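# Move the tray of bottles and beakers to the other bench

## Task

Carry the tray holding the bottles and beakers and set it down entirely on the second bench, with every bottle and beaker standing upright in the tray at the end. The task fails if any bottle or beaker tips halfway or more or reaches the floor. Glass beakers break, which also fails, if dropped more than a few centimetres or struck hard. Finish by releasing the tray and moving the robot away from it. The robot must not fall or end up tilted.

## Robot and tools

ROBOT. A Rainbow Robotics RB-Y1: a wheeled base (two drive wheels, two rear casters, 0.66 m long, 0.58 m wide, front edge 0.10 m ahead of the wheel axle), two 7-joint arms with parallel grippers, a head with a camera, and a torso whose lower leg folds at ankle, knee and hip. The bent leg can poke out past the base's front. Loose objects may occasionally get a brief shove from outside.

FRAMES. Base frame: origin on the floor between the drive wheels, x ahead, y to the left, z upward. The reported chest, left_hand and right_hand are in this frame; a hand point sits between its finger pads, fingers along its -z, closing along its x. Printed hand positions can be off, especially when reaching far. Odometry is the base frame at the scene start; it counts wheel turns, so slip looks like travel. Heading is left-positive, -3.142 to 3.142.

execute_actions. Argument "actions" is a list holding one action or none (none just reports state and images). "cameras" picks images: head_camera, left_wrist_camera, right_wrist_camera or all; omitted/null means all, [] means none. An action may contain:
- "base": exactly one of {"translate_m": d}, an offset in metres from where the base last measured itself, forward positive, -3 to 3; or {"rotate_rad": d}, a turn in place in radians, counter-clockwise (left) positive, -3.2 to 3.2. No sideways motion.
- "joints": absolute targets by name (radians; grippers in metres of opening). Ranges: torso_squat_rad 0 to 1.2 (0 tall, more lowers a level chest); torso_shift_rad -0.3 to 0.6 (positive pushes hips forward); torso_pitch_rad -0.2 to 1.4 (positive leans forward); torso_yaw_rad -1.5 to 1.5 (left positive); shoulder_pitch -2.356 to 2.356 (0 down, negative raises forward); left_shoulder_roll_rad 0 to 3.141 and right_shoulder_roll_rad -3.141 to 0 (away from body lifts arm outward); shoulder_yaw -2.094 to 2.094; elbow -2.617 to 0.01 (0 straight, negative bends); forearm_roll -3.141 to 3.141; wrist_pitch -1.57 to 1.919 (negative tips hand forward); hand_roll -2.705 to 2.705; gripper_m 0 to 0.1; head_pan_rad -0.523 to 0.523; head_tilt_rad -0.35 to 1.57 (positive looks down). Joint names carry left_ or right_ prefixes; yaw, roll and hand signs are the same for both arms (left/counter-clockwise positive). Done tolerance is ±0.02 rad, grippers ±0.004.
- "speeds": lower caps for this action, translate_m 0.05 to 0.4 m/s, rotate_rad 0.1 to 1.509 rad/s (defaults are the top values).
- "min_time_s": 0.1 to 8, a minimum duration for arm and head moves.
Top speeds: arms 1 rad/s (wrist-end joints 1.5), head 1.5, squat and pitch 0.3, shift 0.15, torso yaw 0.6, grippers 0.1 m/s. An action stops after 15 s; a base move needing over 8.667 s is rejected. Bad keys or values reject the whole call. Omitted joints may keep pushing to older targets.

TORSO COMBINATIONS. squat + shift <= 1.52; squat - shift + pitch <= 1.57; shift + 0.5 pitch - 0.4 squat <= 0.7; shift + 0.3 pitch - 0.5 squat <= 0.39. Violations leave the torso short, reported "off_target".

wait: "seconds" 0 to 10; nothing new commanded, returns state and images. zoom_image: "camera" and "region" [x0, y0, x1, y1] in pixels of that camera's latest image, at most 504 by 504 (head images 896x504, wrist 644x364). finished_scene: "scene", integer 1 to 2, the current scene; irreversible, reports success.

RESULTS. base_status and joint_status tell how each motion ended: "done" (base: wheels turned enough, even if slipping), "off_target" (resting short, maybe still pushing), "contact_stop" (arm or torso met firm resistance), "time_out", "limit_stop_at_<name>", "stopped_with_arm" (torso halted because an arm hit). After those stops the joint keeps its current position; a stop in one member halts its whole group (torso four joints, or one arm's seven). "limit_stop_at_own_body" means the self-collision guard halted motion before touching; move the arm or torso apart. "joint command not followed" with a "cause:" line means arm targets were withheld for collision reasons; grippers still act, and withheld targets may be retried until replaced. on_its_own lists uncommanded parts; "held at" is a target. A stop reported in a call skips later motion calls in that reply. After a stop, first back off the arms in their own action, then the torso. Exception: if both hands hold one object and the torso contact-stops at once with nothing in the way, resend every arm joint (not grippers) at its reported position, then repeat the torso command.

GRIPPING. Command an opening at least 0.005 m narrower than the object; "off_target" is then expected. Each arm is rated 3 kg; heavy loads can trigger contact stops, and too much weight far forward can tip the robot with nothing to stop it.

AVOID. The base never stops on contact and can keep pushing furniture or spin its wheels. A leg hitting furniture may shove the robot backward without showing in odometry. The arm-arm check ignores grippers, fingers and palms, so hands can still collide; hard arm-on-arm hits or presses can end the run. A joint torque reaching its load limit (shoulders 66.5, elbow 34.2, wrist-end joints 23.7 N m, held weight included) freezes the robot for 10 s. Motors heat while holding loads: a MOTOR HOT warning at 65 °C, and at 80 °C an OVER-TEMPERATURE FAULT brakes that arm ("limit_stop_at_motor_heat"); resend targets afterward. The robot holds its last command while you are composing replies. Avoid drops, slams and hard pushes; keep the tray level so nothing tips or falls.

Each tool is called by a JSON object that holds its "api" and its "payload".

## Session

{"api": "execute_actions", "payload": {"actions": []}}

Scene clock: 0.00 s.
base_odometry: x=+0.000 y=+0.000 heading=+0.000 (m, m, rad; odometry frame)
base_status: not commanded
joint_positions: torso_squat_rad=+0.350 torso_shift_rad=+0.000 torso_pitch_rad=-0.001 torso_yaw_rad=-0.001 left_shoulder_pitch_rad=+0.034 left_shoulder_roll_rad=+0.019 left_shoulder_yaw_rad=+0.037 left_elbow_rad=-0.177 left_forearm_roll_rad=-0.017 left_wrist_pitch_rad=+0.004 left_hand_roll_rad=-0.011 left_gripper_m=+0.101 right_shoulder_pitch_rad=+0.054 right_shoulder_roll_rad=-0.033 right_shoulder_yaw_rad=+0.026 right_elbow_rad=-0.209 right_forearm_roll_rad=+0.048 right_wrist_pitch_rad=+0.011 right_hand_roll_rad=-0.026 right_gripper_m=+0.099 head_pan_rad=+0.001 head_tilt_rad=+0.401
joint_status: not commanded
chest: x=-0.2282 y=-0.0010 z=+1.2474 quat_wxyz=(+1.000, +0.001, +0.000, +0.000) (m; base frame)
left_hand: x=-0.1665 y=+0.2386 z=+0.5652 quat_wxyz=(+0.997, +0.014, -0.071, +0.009) (m; base frame)
right_hand: x=-0.1675 y=-0.2441 z=+0.5645 quat_wxyz=(+0.997, -0.016, -0.074, +0.016) (m; base frame)
pictures: head_camera, left_wrist_camera, right_wrist_camera
Images, in order (width x height): head_camera 896x504, left_wrist_camera 644x364, right_wrist_camera 644x364.

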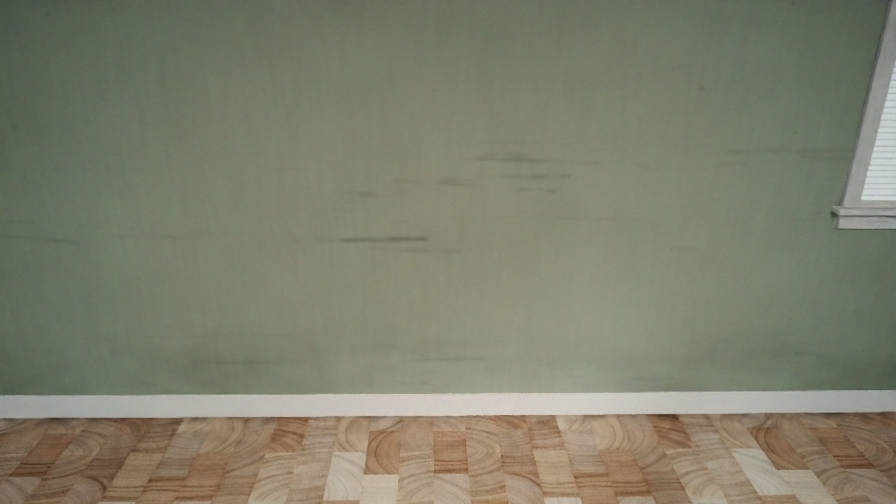

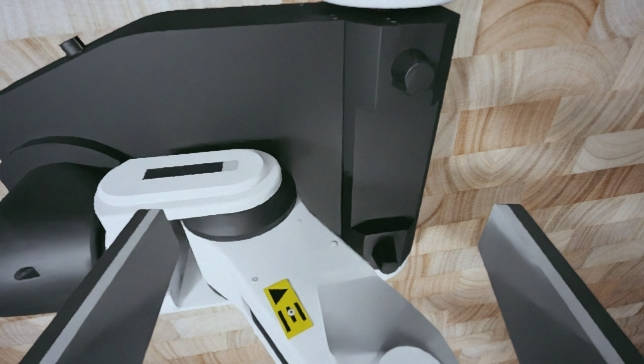

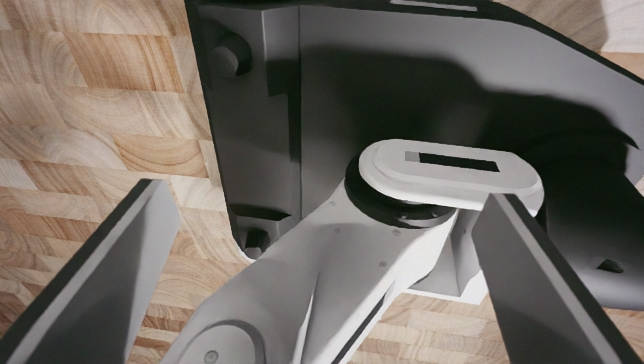

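{"api": "execute_actions", "payload": {"actions": [{"base":{"rotate_rad":1.6},"joints":{"head_pan_rad":0.5}}], "cameras": ["head_camera"]}}

{"api": "execute_actions", "payload": {"actions": [{"base":{"rotate_rad":1.2},"joints":{"head_pan_rad":0.5}}], "cameras": ["head_camera"]}}

{"api": "execute_actions", "payload": {"actions": [{"base":{"rotate_rad":1.2},"joints":{"head_pan_rad":0.5}}], "cameras": ["head_camera"]}}

Scene clock: 4.30 s.
base_odometry: x=+0.000 y=+0.000 heading=+1.599 (m, m, rad; odometry frame)
base_status: done
joint_positions: torso_squat_rad=+0.350 torso_shift_rad=+0.000 torso_pitch_rad=-0.001 torso_yaw_rad=-0.001 left_shoulder_pitch_rad=+0.034 left_shoulder_roll_rad=+0.019 left_shoulder_yaw_rad=+0.037 left_elbow_rad=-0.177 left_forearm_roll_rad=-0.017 left_wrist_pitch_rad=+0.004 left_hand_roll_rad=-0.011 left_gripper_m=+0.101 right_shoulder_pitch_rad=+0.054 right_shoulder_roll_rad=-0.033 right_shoulder_yaw_rad=+0.026 right_elbow_rad=-0.209 right_forearm_roll_rad=+0.048 right_wrist_pitch_rad=+0.011 right_hand_roll_rad=-0.026 right_gripper_m=+0.099 head_pan_rad=+0.500 head_tilt_rad=+0.401
joint_status: all done
chest: x=-0.2282 y=-0.0011 z=+1.2474 quat_wxyz=(+1.000, +0.001, -0.001, +0.000) (m; base frame)
left_hand: x=-0.1665 y=+0.2386 z=+0.5652 quat_wxyz=(+0.997, +0.014, -0.071, +0.009) (m; base frame)
right_hand: x=-0.1675 y=-0.2441 z=+0.5645 quat_wxyz=(+0.997, -0.016, -0.074, +0.016) (m; base frame)
pictures: head_camera
Images, in order (width x height): head_camera 896x504.

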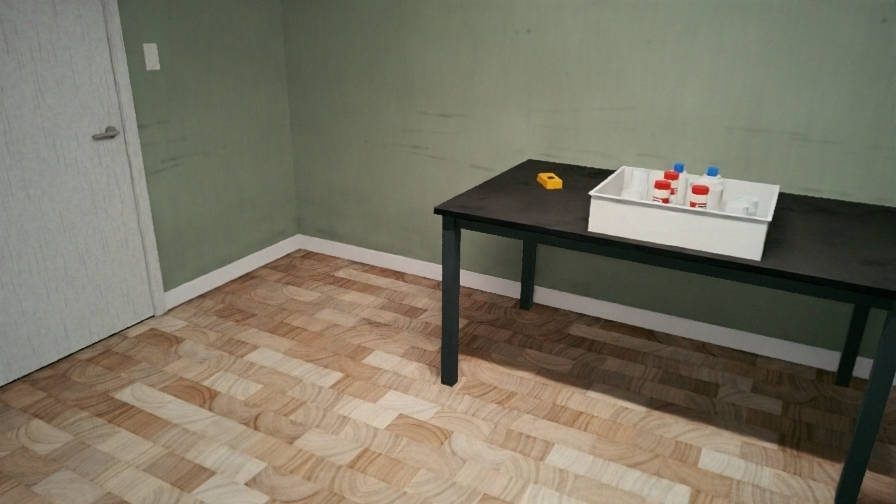

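Scene clock: 7.97 s.
base_odometry: x=+0.000 y=+0.000 heading=+2.799 (m, m, rad; odometry frame)
base_status: done
joint_positions: torso_squat_rad=+0.350 torso_shift_rad=+0.000 torso_pitch_rad=-0.001 torso_yaw_rad=-0.001 left_shoulder_pitch_rad=+0.034 left_shoulder_roll_rad=+0.019 left_shoulder_yaw_rad=+0.037 left_elbow_rad=-0.177 left_forearm_roll_rad=-0.017 left_wrist_pitch_rad=+0.004 left_hand_roll_rad=-0.011 left_gripper_m=+0.101 right_shoulder_pitch_rad=+0.054 right_shoulder_roll_rad=-0.033 right_shoulder_yaw_rad=+0.026 right_elbow_rad=-0.209 right_forearm_roll_rad=+0.048 right_wrist_pitch_rad=+0.011 right_hand_roll_rad=-0.026 right_gripper_m=+0.099 head_pan_rad=+0.500 head_tilt_rad=+0.401
joint_status: all done
chest: x=-0.2282 y=-0.0011 z=+1.2474 quat_wxyz=(+1.000, +0.001, -0.001, +0.000) (m; base frame)
left_hand: x=-0.1665 y=+0.2386 z=+0.5652 quat_wxyz=(+0.997, +0.014, -0.071, +0.009) (m; base frame)
right_hand: x=-0.1675 y=-0.2441 z=+0.5645 quat_wxyz=(+0.997, -0.016, -0.074, +0.016) (m; base frame)
pictures: head_camera
Images, in order (width x height): head_camera 896x504.

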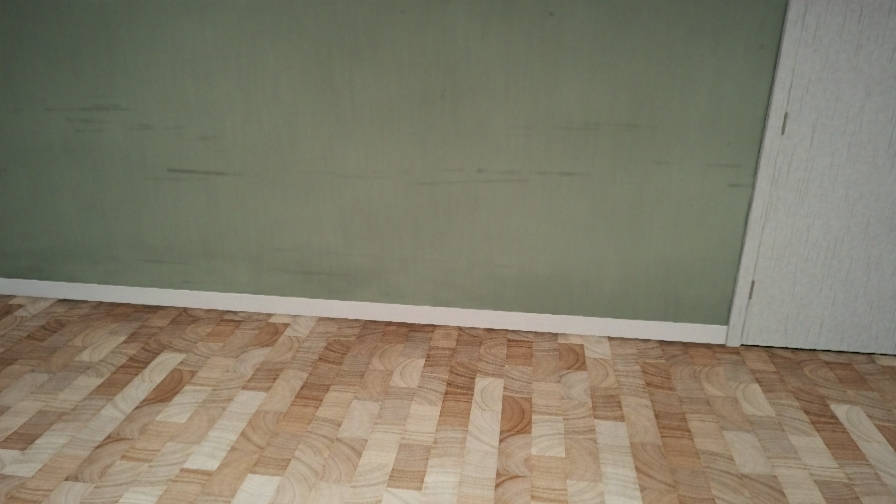

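Scene clock: 11.63 s.
base_odometry: x=+0.000 y=+0.000 heading=-2.285 (m, m, rad; odometry frame)
base_status: done
joint_positions: torso_squat_rad=+0.350 torso_shift_rad=+0.000 torso_pitch_rad=-0.001 torso_yaw_rad=-0.001 left_shoulder_pitch_rad=+0.034 left_shoulder_roll_rad=+0.019 left_shoulder_yaw_rad=+0.037 left_elbow_rad=-0.177 left_forearm_roll_rad=-0.017 left_wrist_pitch_rad=+0.004 left_hand_roll_rad=-0.011 left_gripper_m=+0.101 right_shoulder_pitch_rad=+0.054 right_shoulder_roll_rad=-0.033 right_shoulder_yaw_rad=+0.026 right_elbow_rad=-0.209 right_forearm_roll_rad=+0.048 right_wrist_pitch_rad=+0.011 right_hand_roll_rad=-0.026 right_gripper_m=+0.099 head_pan_rad=+0.500 head_tilt_rad=+0.401
joint_status: all done
chest: x=-0.2282 y=-0.0011 z=+1.2474 quat_wxyz=(+1.000, +0.001, -0.001, +0.000) (m; base frame)
left_hand: x=-0.1665 y=+0.2386 z=+0.5652 quat_wxyz=(+0.997, +0.014, -0.071, +0.009) (m; base frame)
right_hand: x=-0.1675 y=-0.2441 z=+0.5645 quat_wxyz=(+0.997, -0.016, -0.074, +0.016) (m; base frame)
pictures: head_camera
Images, in order (width x height): head_camera 896x504.

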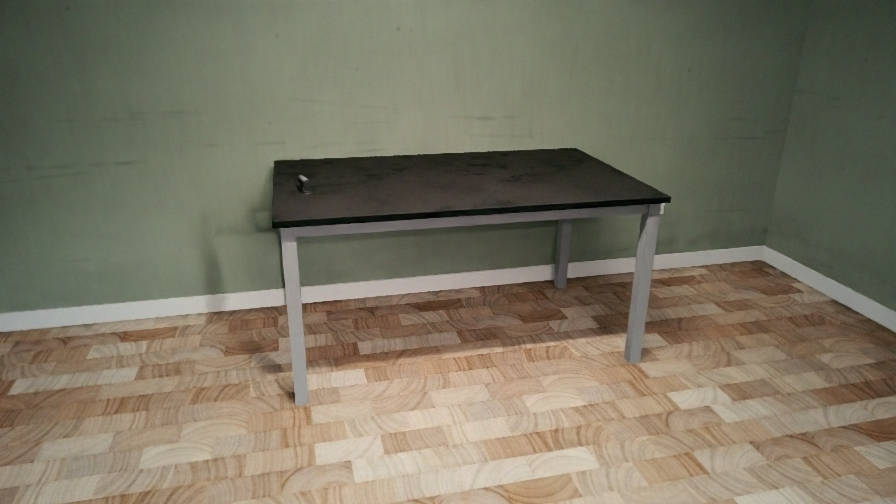

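{"api": "execute_actions", "payload": {"actions": [{"base":{"rotate_rad":-2.13},"joints":{"head_pan_rad":0,"head_tilt_rad":0.6,"left_shoulder_pitch_rad":-0.7,"right_shoulder_pitch_rad":-0.7,"left_elbow_rad":-1.2,"right_elbow_rad":-1.2,"left_wrist_pitch_rad":1.9,"right_wrist_pitch_rad":1.9,"left_hand_roll_rad":1.57,"right_hand_roll_rad":-1.57,"left_shoulder_roll_rad":0.2,"right_shoulder_roll_rad":-0.2,"torso_squat_rad":0.1}}], "cameras": []}}

{"api": "execute_actions", "payload": {"actions": [{"base":{"translate_m":1.05}}], "cameras": []}}

{"api": "execute_actions", "payload": {"actions": [{"base":{"rotate_rad":-0.27}}]}}

Scene clock: 17.00 s.
base_odometry: x=+0.000 y=+0.000 heading=+1.869 (m, m, rad; odometry frame)
base_status: done
joint_positions: torso_squat_rad=+0.100 torso_shift_rad=+0.000 torso_pitch_rad=-0.001 torso_yaw_rad=-0.001 left_shoulder_pitch_rad=-0.700 left_shoulder_roll_rad=+0.200 left_shoulder_yaw_rad=+0.037 left_elbow_rad=-1.200 left_forearm_roll_rad=-0.017 left_wrist_pitch_rad=+1.900 left_hand_roll_rad=+1.570 left_gripper_m=+0.101 right_shoulder_pitch_rad=-0.700 right_shoulder_roll_rad=-0.200 right_shoulder_yaw_rad=+0.026 right_elbow_rad=-1.200 right_forearm_roll_rad=+0.048 right_wrist_pitch_rad=+1.900 right_hand_roll_rad=-1.570 right_gripper_m=+0.099 head_pan_rad=+0.000 head_tilt_rad=+0.600
joint_status: all done
chest: x=-0.2283 y=-0.0011 z=+1.2864 quat_wxyz=(+1.000, +0.001, -0.001, +0.000) (m; base frame)
left_hand: x=+0.2226 y=+0.2708 z=+0.9987 quat_wxyz=(+0.724, +0.085, -0.076, +0.680) (m; base frame)
right_hand: x=+0.2225 y=-0.2724 z=+0.9981 quat_wxyz=(+0.734, -0.108, -0.100, -0.663) (m; base frame)
pictures: none
No camera images: the call's "cameras" was empty. Leave "cameras" out to get every camera's image.

Scene clock: 21.20 s.
base_odometry: x=-0.307 y=+1.004 heading=+1.868 (m, m, rad; odometry frame)
base_status: done
joint_positions: torso_squat_rad=+0.100 torso_shift_rad=+0.000 torso_pitch_rad=-0.001 torso_yaw_rad=-0.001 left_shoulder_pitch_rad=-0.700 left_shoulder_roll_rad=+0.200 left_shoulder_yaw_rad=+0.037 left_elbow_rad=-1.200 left_forearm_roll_rad=-0.017 left_wrist_pitch_rad=+1.900 left_hand_roll_rad=+1.570 left_gripper_m=+0.101 right_shoulder_pitch_rad=-0.700 right_shoulder_roll_rad=-0.200 right_shoulder_yaw_rad=+0.026 right_elbow_rad=-1.200 right_forearm_roll_rad=+0.048 right_wrist_pitch_rad=+1.900 right_hand_roll_rad=-1.570 right_gripper_m=+0.099 head_pan_rad=+0.000 head_tilt_rad=+0.600
joint_status: not commanded
chest: x=-0.2282 y=-0.0011 z=+1.2864 quat_wxyz=(+1.000, +0.001, +0.000, +0.000) (m; base frame)
left_hand: x=+0.2226 y=+0.2708 z=+0.9985 quat_wxyz=(+0.724, +0.085, -0.076, +0.680) (m; base frame)
right_hand: x=+0.2225 y=-0.2724 z=+0.9980 quat_wxyz=(+0.734, -0.109, -0.100, -0.663) (m; base frame)
pictures: none
No camera images: the call's "cameras" was empty. Leave "cameras" out to get every camera's image.

Scene clock: 23.00 s.
base_odometry: x=-0.307 y=+1.004 heading=+1.599 (m, m, rad; odometry frame)
base_status: done
joint_positions: torso_squat_rad=+0.100 torso_shift_rad=+0.000 torso_pitch_rad=-0.001 torso_yaw_rad=-0.001 left_shoulder_pitch_rad=-0.700 left_shoulder_roll_rad=+0.200 left_shoulder_yaw_rad=+0.037 left_elbow_rad=-1.200 left_forearm_roll_rad=-0.017 left_wrist_pitch_rad=+1.900 left_hand_roll_rad=+1.570 left_gripper_m=+0.101 right_shoulder_pitch_rad=-0.700 right_shoulder_roll_rad=-0.200 right_shoulder_yaw_rad=+0.026 right_elbow_rad=-1.200 right_forearm_roll_rad=+0.048 right_wrist_pitch_rad=+1.900 right_hand_roll_rad=-1.570 right_gripper_m=+0.099 head_pan_rad=+0.000 head_tilt_rad=+0.600
joint_status: not commanded
chest: x=-0.2282 y=-0.0010 z=+1.2864 quat_wxyz=(+1.000, +0.001, +0.000, +0.000) (m; base frame)
left_hand: x=+0.2226 y=+0.2709 z=+0.9985 quat_wxyz=(+0.724, +0.085, -0.076, +0.680) (m; base frame)
right_hand: x=+0.2225 y=-0.2723 z=+0.9980 quat_wxyz=(+0.734, -0.109, -0.100, -0.663) (m; base frame)
pictures: head_camera, left_wrist_camera, right_wrist_camera
Images, in order (width x height): head_camera 896x504, left_wrist_camera 644x364, right_wrist_camera 644x364.

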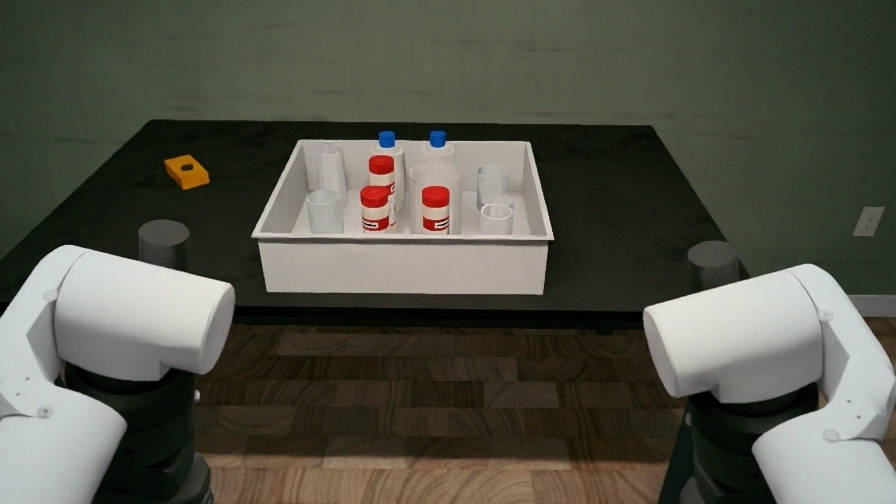

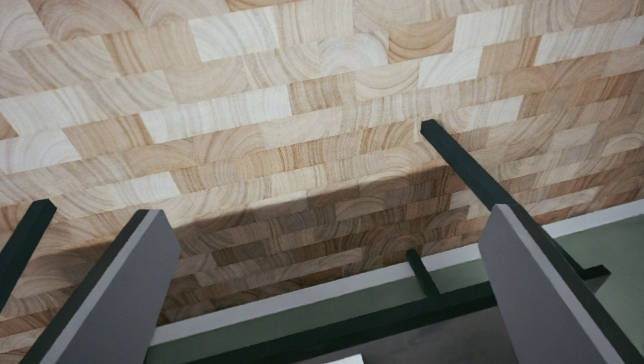

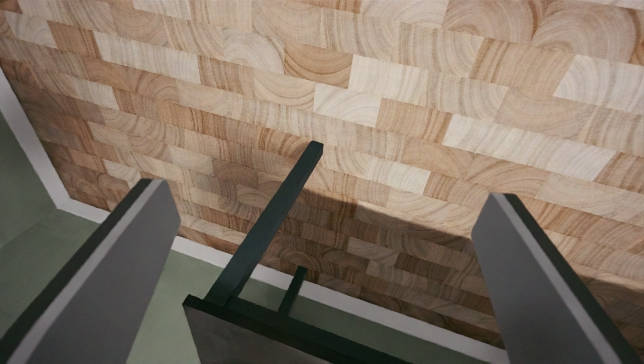

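{"api": "execute_actions", "payload": {"actions": [{"base":{"rotate_rad":0.17},"joints":{"left_forearm_roll_rad":0.21,"right_forearm_roll_rad":-0.19,"left_shoulder_roll_rad":0.3,"right_shoulder_roll_rad":-0.3,"torso_squat_rad":0,"head_tilt_rad":0.85}}], "cameras": []}}

{"api": "execute_actions", "payload": {"actions": [{"base":{"translate_m":0.47}}], "cameras": []}}

{"api": "execute_actions", "payload": {"actions": [{"base":{"rotate_rad":-0.17}}]}}

Scene clock: 25.43 s.
base_odometry: x=-0.307 y=+1.003 heading=+1.768 (m, m, rad; odometry frame)
base_status: done
joint_positions: torso_squat_rad=+0.000 torso_shift_rad=+0.000 torso_pitch_rad=-0.001 torso_yaw_rad=-0.001 left_shoulder_pitch_rad=-0.700 left_shoulder_roll_rad=+0.300 left_shoulder_yaw_rad=+0.037 left_elbow_rad=-1.200 left_forearm_roll_rad=+0.210 left_wrist_pitch_rad=+1.900 left_hand_roll_rad=+1.570 left_gripper_m=+0.101 right_shoulder_pitch_rad=-0.700 right_shoulder_roll_rad=-0.300 right_shoulder_yaw_rad=+0.026 right_elbow_rad=-1.200 right_forearm_roll_rad=-0.190 right_wrist_pitch_rad=+1.900 right_hand_roll_rad=-1.570 right_gripper_m=+0.099 head_pan_rad=+0.000 head_tilt_rad=+0.850
joint_status: all done
chest: x=-0.2282 y=-0.0011 z=+1.2899 quat_wxyz=(+1.000, +0.001, +0.000, +0.000) (m; base frame)
left_hand: x=+0.2241 y=+0.2774 z=+1.0084 quat_wxyz=(+0.731, +0.036, -0.028, +0.681) (m; base frame)
right_hand: x=+0.2218 y=-0.2774 z=+1.0041 quat_wxyz=(+0.743, -0.059, -0.044, -0.665) (m; base frame)
pictures: none
No camera images: the call's "cameras" was empty. Leave "cameras" out to get every camera's image.

Scene clock: 28.07 s.
base_odometry: x=-0.399 y=+1.464 heading=+1.766 (m, m, rad; odometry frame)
base_status: done
joint_positions: torso_squat_rad=+0.000 torso_shift_rad=+0.000 torso_pitch_rad=-0.001 torso_yaw_rad=-0.001 left_shoulder_pitch_rad=-0.700 left_shoulder_roll_rad=+0.300 left_shoulder_yaw_rad=+0.037 left_elbow_rad=-1.200 left_forearm_roll_rad=+0.210 left_wrist_pitch_rad=+1.900 left_hand_roll_rad=+1.570 left_gripper_m=+0.101 right_shoulder_pitch_rad=-0.700 right_shoulder_roll_rad=-0.300 right_shoulder_yaw_rad=+0.026 right_elbow_rad=-1.200 right_forearm_roll_rad=-0.190 right_wrist_pitch_rad=+1.900 right_hand_roll_rad=-1.570 right_gripper_m=+0.099 head_pan_rad=+0.000 head_tilt_rad=+0.850
joint_status: not commanded
chest: x=-0.2282 y=-0.0011 z=+1.2899 quat_wxyz=(+1.000, +0.001, +0.000, +0.000) (m; base frame)
left_hand: x=+0.2241 y=+0.2774 z=+1.0084 quat_wxyz=(+0.731, +0.036, -0.028, +0.681) (m; base frame)
right_hand: x=+0.2218 y=-0.2774 z=+1.0042 quat_wxyz=(+0.743, -0.059, -0.044, -0.665) (m; base frame)
pictures: none
No camera images: the call's "cameras" was empty. Leave "cameras" out to get every camera's image.

Scene clock: 29.73 s.
base_odometry: x=-0.399 y=+1.465 heading=+1.597 (m, m, rad; odometry frame)
base_status: done
joint_positions: torso_squat_rad=+0.000 torso_shift_rad=+0.000 torso_pitch_rad=-0.001 torso_yaw_rad=-0.001 left_shoulder_pitch_rad=-0.700 left_shoulder_roll_rad=+0.300 left_shoulder_yaw_rad=+0.037 left_elbow_rad=-1.200 left_forearm_roll_rad=+0.210 left_wrist_pitch_rad=+1.900 left_hand_roll_rad=+1.570 left_gripper_m=+0.101 right_shoulder_pitch_rad=-0.700 right_shoulder_roll_rad=-0.300 right_shoulder_yaw_rad=+0.026 right_elbow_rad=-1.200 right_forearm_roll_rad=-0.190 right_wrist_pitch_rad=+1.900 right_hand_roll_rad=-1.570 right_gripper_m=+0.099 head_pan_rad=+0.000 head_tilt_rad=+0.850
joint_status: not commanded
chest: x=-0.2282 y=-0.0011 z=+1.2899 quat_wxyz=(+1.000, +0.001, +0.000, +0.000) (m; base frame)
left_hand: x=+0.2241 y=+0.2774 z=+1.0084 quat_wxyz=(+0.731, +0.036, -0.028, +0.681) (m; base frame)
right_hand: x=+0.2218 y=-0.2774 z=+1.0042 quat_wxyz=(+0.743, -0.059, -0.044, -0.665) (m; base frame)
pictures: head_camera, left_wrist_camera, right_wrist_camera
Images, in order (width x height): head_camera 896x504, left_wrist_camera 644x364, right_wrist_camera 644x364.

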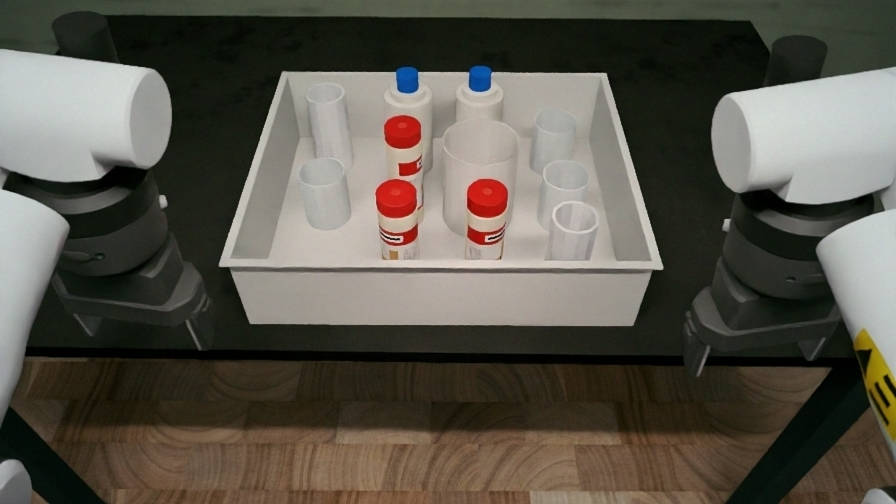

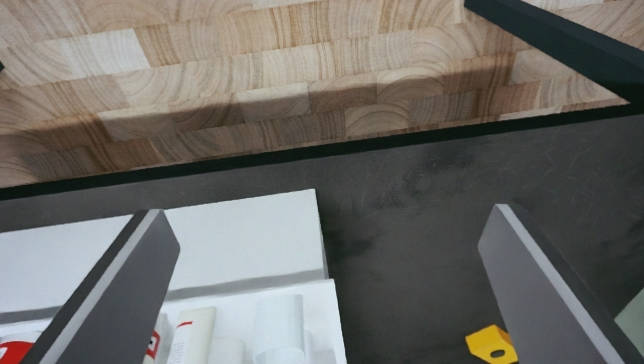

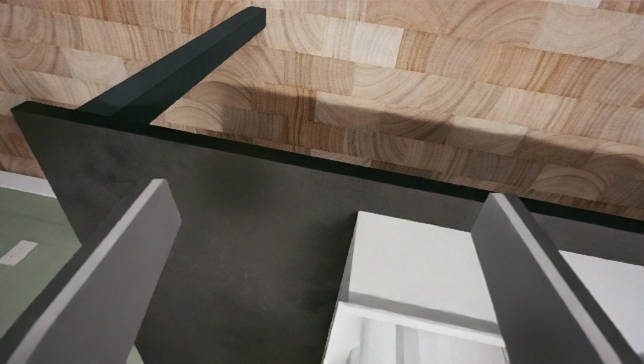

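{"api": "execute_actions", "payload": {"actions": [{"base":{"translate_m":0.2},"joints":{"left_gripper_m":0.065,"right_gripper_m":0.065,"left_forearm_roll_rad":0.27,"right_forearm_roll_rad":-0.27,"left_shoulder_yaw_rad":0.0,"right_shoulder_yaw_rad":0.0,"head_tilt_rad":1.0}}]}}

Scene clock: 31.97 s.
base_odometry: x=-0.404 y=+1.665 heading=+1.596 (m, m, rad; odometry frame)
base_status: done
joint_positions: torso_squat_rad=+0.000 torso_shift_rad=+0.000 torso_pitch_rad=-0.001 torso_yaw_rad=-0.001 left_shoulder_pitch_rad=-0.700 left_shoulder_roll_rad=+0.300 left_shoulder_yaw_rad=+0.000 left_elbow_rad=-1.200 left_forearm_roll_rad=+0.270 left_wrist_pitch_rad=+1.900 left_hand_roll_rad=+1.570 left_gripper_m=+0.065 right_shoulder_pitch_rad=-0.700 right_shoulder_roll_rad=-0.300 right_shoulder_yaw_rad=+0.000 right_elbow_rad=-1.200 right_forearm_roll_rad=-0.270 right_wrist_pitch_rad=+1.900 right_hand_roll_rad=-1.570 right_gripper_m=+0.065 head_pan_rad=+0.000 head_tilt_rad=+1.000
joint_status: all done
chest: x=-0.2282 y=-0.0011 z=+1.2899 quat_wxyz=(+1.000, +0.001, +0.000, +0.000) (m; base frame)
left_hand: x=+0.2213 y=+0.2608 z=+1.0051 quat_wxyz=(+0.747, +0.028, -0.013, +0.664) (m; base frame)
right_hand: x=+0.2209 y=-0.2626 z=+1.0041 quat_wxyz=(+0.747, -0.027, -0.011, -0.664) (m; base frame)
pictures: head_camera, left_wrist_camera, right_wrist_camera
Images, in order (width x height): head_camera 896x504, left_wrist_camera 644x364, right_wrist_camera 644x364.

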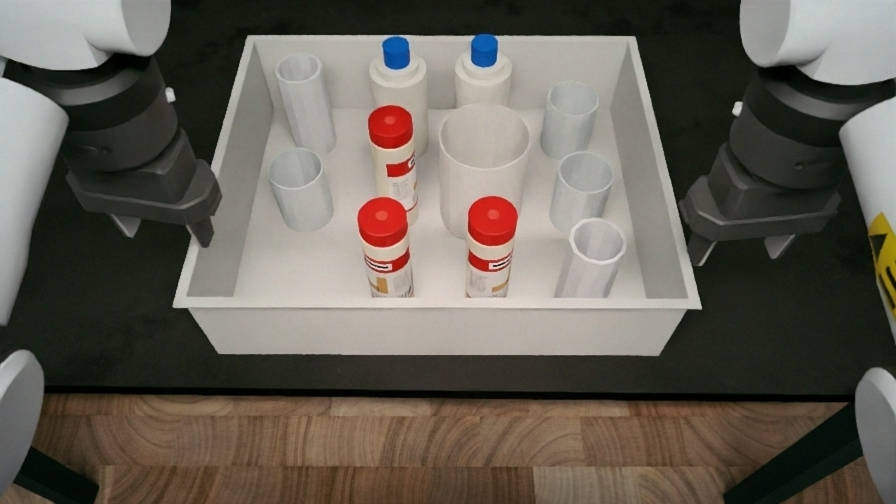

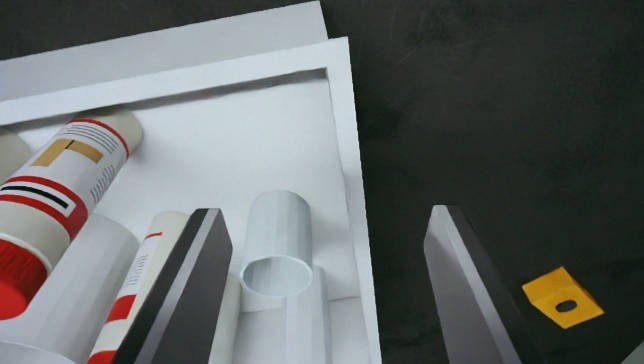

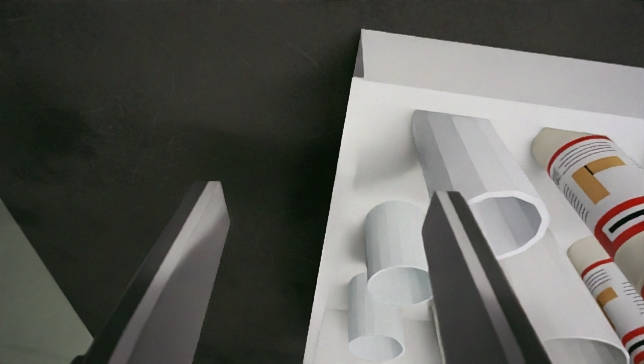

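{"api": "execute_actions", "payload": {"actions": [{"base":{"translate_m":0.05},"joints":{"left_gripper_m":0.05,"right_gripper_m":0.05,"right_shoulder_yaw_rad":0.08,"right_forearm_roll_rad":-0.22,"left_shoulder_pitch_rad":-0.62,"right_shoulder_pitch_rad":-0.62,"left_wrist_pitch_rad":1.82,"right_wrist_pitch_rad":1.82},"min_time_s":1.5}]}}

Scene clock: 34.40 s.
base_odometry: x=-0.405 y=+1.715 heading=+1.595 (m, m, rad; odometry frame)
base_status: done
joint_positions: torso_squat_rad=+0.000 torso_shift_rad=+0.000 torso_pitch_rad=-0.001 torso_yaw_rad=-0.001 left_shoulder_pitch_rad=-0.620 left_shoulder_roll_rad=+0.300 left_shoulder_yaw_rad=+0.000 left_elbow_rad=-1.200 left_forearm_roll_rad=+0.270 left_wrist_pitch_rad=+1.820 left_hand_roll_rad=+1.570 left_gripper_m=+0.050 right_shoulder_pitch_rad=-0.620 right_shoulder_roll_rad=-0.300 right_shoulder_yaw_rad=+0.080 right_elbow_rad=-1.200 right_forearm_roll_rad=-0.220 right_wrist_pitch_rad=+1.820 right_hand_roll_rad=-1.570 right_gripper_m=+0.050 head_pan_rad=+0.000 head_tilt_rad=+1.000
joint_status: all done
chest: x=-0.2282 y=-0.0011 z=+1.2899 quat_wxyz=(+1.000, +0.001, -0.001, +0.000) (m; base frame)
left_hand: x=+0.2097 y=+0.2711 z=+0.9715 quat_wxyz=(+0.739, +0.023, -0.011, +0.673) (m; base frame)
right_hand: x=+0.2065 y=-0.2752 z=+0.9658 quat_wxyz=(+0.754, -0.061, -0.038, -0.653) (m; base frame)
pictures: head_camera, left_wrist_camera, right_wrist_camera
Images, in order (width x height): head_camera 896x504, left_wrist_camera 644x364, right_wrist_camera 644x364.

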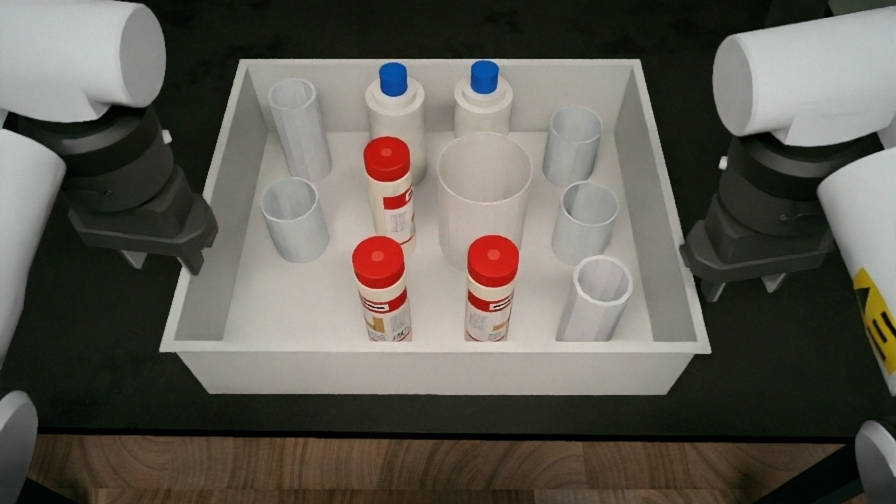

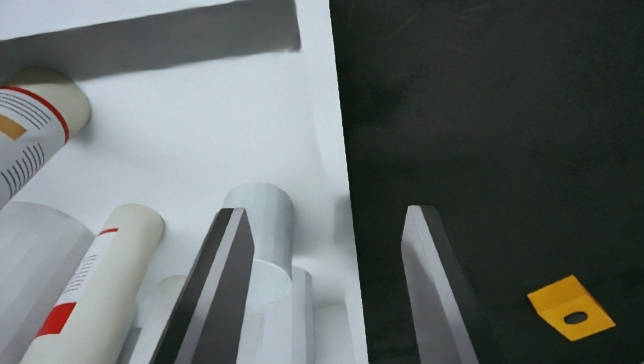

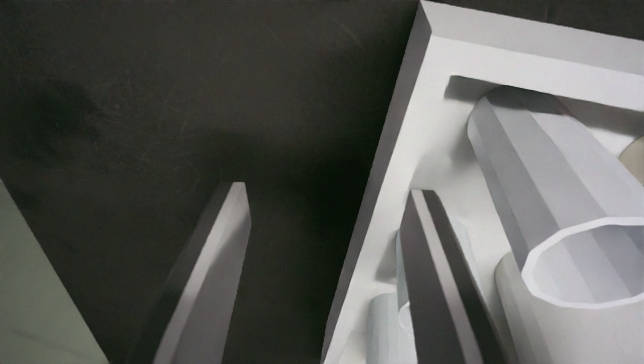

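{"api": "execute_actions", "payload": {"actions": [{"base":{"translate_m":0.03},"joints":{"right_shoulder_roll_rad":-0.2,"right_forearm_roll_rad":-0.17,"left_shoulder_roll_rad":0.25,"left_forearm_roll_rad":0.23},"min_time_s":1}], "cameras": []}}

{"api": "execute_actions", "payload": {"actions": [{"joints":{"torso_squat_rad":0.25}}]}}

Scene clock: 36.13 s.
base_odometry: x=-0.406 y=+1.745 heading=+1.595 (m, m, rad; odometry frame)
base_status: done
joint_positions: torso_squat_rad=+0.000 torso_shift_rad=+0.000 torso_pitch_rad=-0.001 torso_yaw_rad=-0.001 left_shoulder_pitch_rad=-0.620 left_shoulder_roll_rad=+0.250 left_shoulder_yaw_rad=+0.000 left_elbow_rad=-1.200 left_forearm_roll_rad=+0.230 left_wrist_pitch_rad=+1.820 left_hand_roll_rad=+1.570 left_gripper_m=+0.050 right_shoulder_pitch_rad=-0.620 right_shoulder_roll_rad=-0.200 right_shoulder_yaw_rad=+0.080 right_elbow_rad=-1.200 right_forearm_roll_rad=-0.170 right_wrist_pitch_rad=+1.820 right_hand_roll_rad=-1.570 right_gripper_m=+0.050 head_pan_rad=+0.000 head_tilt_rad=+1.000
joint_status: all done
chest: x=-0.2282 y=-0.0011 z=+1.2899 quat_wxyz=(+1.000, +0.001, +0.000, +0.000) (m; base frame)
left_hand: x=+0.2078 y=+0.2520 z=+0.9657 quat_wxyz=(+0.745, +0.025, -0.009, +0.666) (m; base frame)
right_hand: x=+0.2019 y=-0.2293 z=+0.9560 quat_wxyz=(+0.770, -0.051, -0.025, -0.636) (m; base frame)
pictures: none
No camera images: the call's "cameras" was empty. Leave "cameras" out to get every camera's image.

Scene clock: 37.77 s.
base_odometry: x=-0.406 y=+1.745 heading=+1.595 (m, m, rad; odometry frame)
base_status: not commanded
joint_positions: torso_squat_rad=+0.250 torso_shift_rad=+0.000 torso_pitch_rad=-0.001 torso_yaw_rad=-0.001 left_shoulder_pitch_rad=-0.620 left_shoulder_roll_rad=+0.250 left_shoulder_yaw_rad=+0.000 left_elbow_rad=-1.200 left_forearm_roll_rad=+0.230 left_wrist_pitch_rad=+1.820 left_hand_roll_rad=+1.570 left_gripper_m=+0.050 right_shoulder_pitch_rad=-0.620 right_shoulder_roll_rad=-0.200 right_shoulder_yaw_rad=+0.080 right_elbow_rad=-1.200 right_forearm_roll_rad=-0.170 right_wrist_pitch_rad=+1.820 right_hand_roll_rad=-1.570 right_gripper_m=+0.050 head_pan_rad=+0.000 head_tilt_rad=+1.000
joint_status: all done
chest: x=-0.2283 y=-0.0011 z=+1.2682 quat_wxyz=(+1.000, +0.001, -0.001, +0.000) (m; base frame)
left_hand: x=+0.2077 y=+0.2520 z=+0.9441 quat_wxyz=(+0.745, +0.025, -0.009, +0.666) (m; base frame)
right_hand: x=+0.2019 y=-0.2293 z=+0.9344 quat_wxyz=(+0.770, -0.051, -0.025, -0.636) (m; base frame)
pictures: head_camera, left_wrist_camera, right_wrist_camera
Images, in order (width x height): head_camera 896x504, left_wrist_camera 644x364, right_wrist_camera 644x364.

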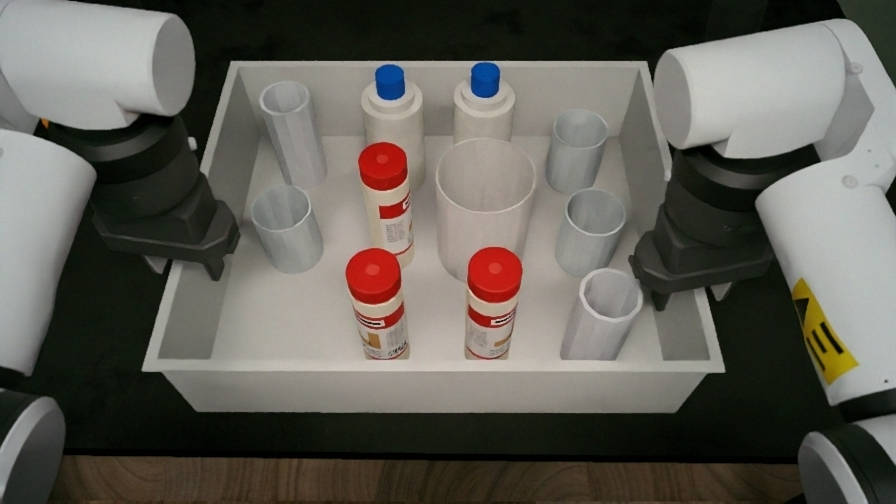

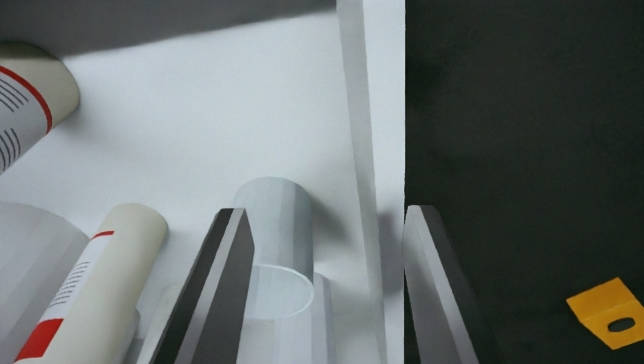

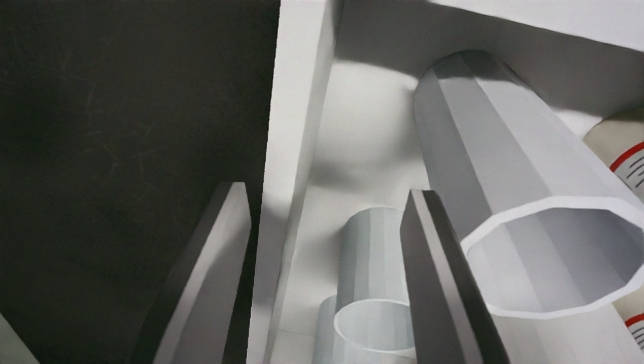

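{"api": "execute_actions", "payload": {"actions": [{"base":{"translate_m":0.03},"joints":{"right_shoulder_roll_rad":-0.235,"right_shoulder_yaw_rad":0.05,"left_shoulder_roll_rad":0.28},"min_time_s":1}]}}

Scene clock: 39.33 s.
base_odometry: x=-0.407 y=+1.775 heading=+1.594 (m, m, rad; odometry frame)
base_status: done
joint_positions: torso_squat_rad=+0.250 torso_shift_rad=+0.000 torso_pitch_rad=-0.001 torso_yaw_rad=-0.001 left_shoulder_pitch_rad=-0.620 left_shoulder_roll_rad=+0.280 left_shoulder_yaw_rad=+0.000 left_elbow_rad=-1.200 left_forearm_roll_rad=+0.230 left_wrist_pitch_rad=+1.820 left_hand_roll_rad=+1.570 left_gripper_m=+0.050 right_shoulder_pitch_rad=-0.620 right_shoulder_roll_rad=-0.235 right_shoulder_yaw_rad=+0.050 right_elbow_rad=-1.200 right_forearm_roll_rad=-0.170 right_wrist_pitch_rad=+1.820 right_hand_roll_rad=-1.570 right_gripper_m=+0.050 head_pan_rad=+0.000 head_tilt_rad=+1.000
joint_status: all done
chest: x=-0.2282 y=-0.0011 z=+1.2682 quat_wxyz=(+1.000, +0.001, +0.000, +0.000) (m; base frame)
left_hand: x=+0.2094 y=+0.2685 z=+0.9475 quat_wxyz=(+0.740, +0.032, -0.019, +0.672) (m; base frame)
right_hand: x=+0.2057 y=-0.2523 z=+0.9394 quat_wxyz=(+0.756, -0.052, -0.031, -0.652) (m; base frame)
pictures: head_camera, left_wrist_camera, right_wrist_camera
Images, in order (width x height): head_camera 896x504, left_wrist_camera 644x364, right_wrist_camera 644x364.

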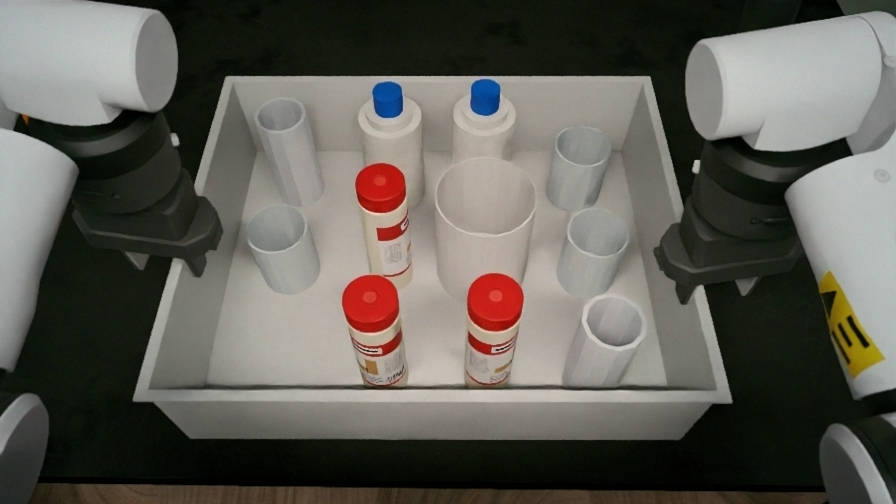

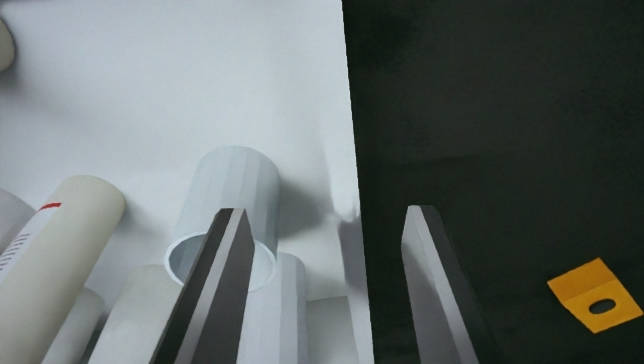

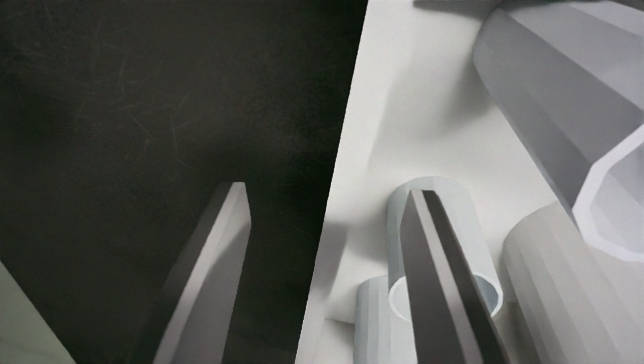

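{"api": "execute_actions", "payload": {"actions": [{"joints":{"torso_squat_rad":0.47,"left_shoulder_roll_rad":0.285,"left_gripper_m":0.042,"right_gripper_m":0.042}}]}}

Scene clock: 41.03 s.
base_odometry: x=-0.407 y=+1.775 heading=+1.594 (m, m, rad; odometry frame)
base_status: not commanded
joint_positions: torso_squat_rad=+0.470 torso_shift_rad=+0.000 torso_pitch_rad=-0.001 torso_yaw_rad=-0.001 left_shoulder_pitch_rad=-0.620 left_shoulder_roll_rad=+0.285 left_shoulder_yaw_rad=+0.000 left_elbow_rad=-1.200 left_forearm_roll_rad=+0.230 left_wrist_pitch_rad=+1.820 left_hand_roll_rad=+1.570 left_gripper_m=+0.042 right_shoulder_pitch_rad=-0.620 right_shoulder_roll_rad=-0.235 right_shoulder_yaw_rad=+0.050 right_elbow_rad=-1.200 right_forearm_roll_rad=-0.170 right_wrist_pitch_rad=+1.820 right_hand_roll_rad=-1.570 right_gripper_m=+0.042 head_pan_rad=+0.000 head_tilt_rad=+1.000
joint_status: all done
chest: x=-0.2283 y=-0.0010 z=+1.2140 quat_wxyz=(+1.000, +0.001, -0.001, +0.000) (m; base frame)
left_hand: x=+0.2096 y=+0.2714 z=+0.8941 quat_wxyz=(+0.739, +0.033, -0.020, +0.673) (m; base frame)
right_hand: x=+0.2057 y=-0.2523 z=+0.8853 quat_wxyz=(+0.755, -0.052, -0.031, -0.652) (m; base frame)
pictures: head_camera, left_wrist_camera, right_wrist_camera
Images, in order (width x height): head_camera 896x504, left_wrist_camera 644x364, right_wrist_camera 644x364.

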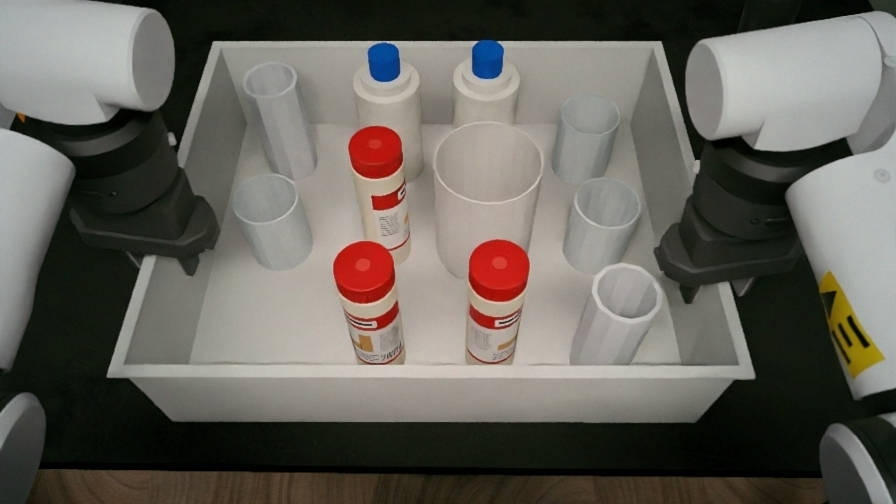

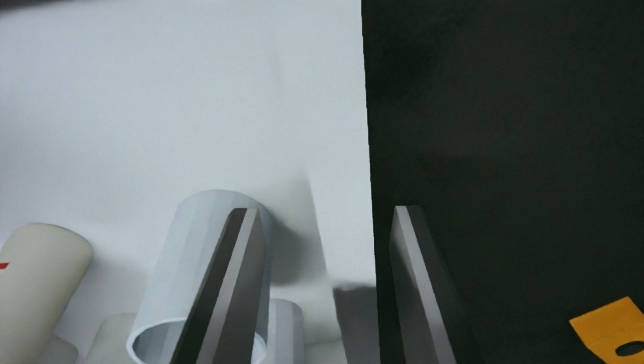

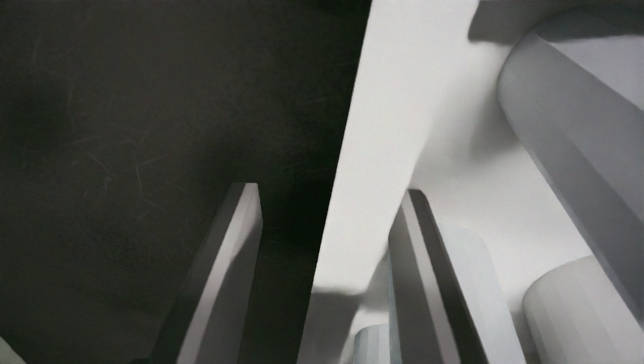

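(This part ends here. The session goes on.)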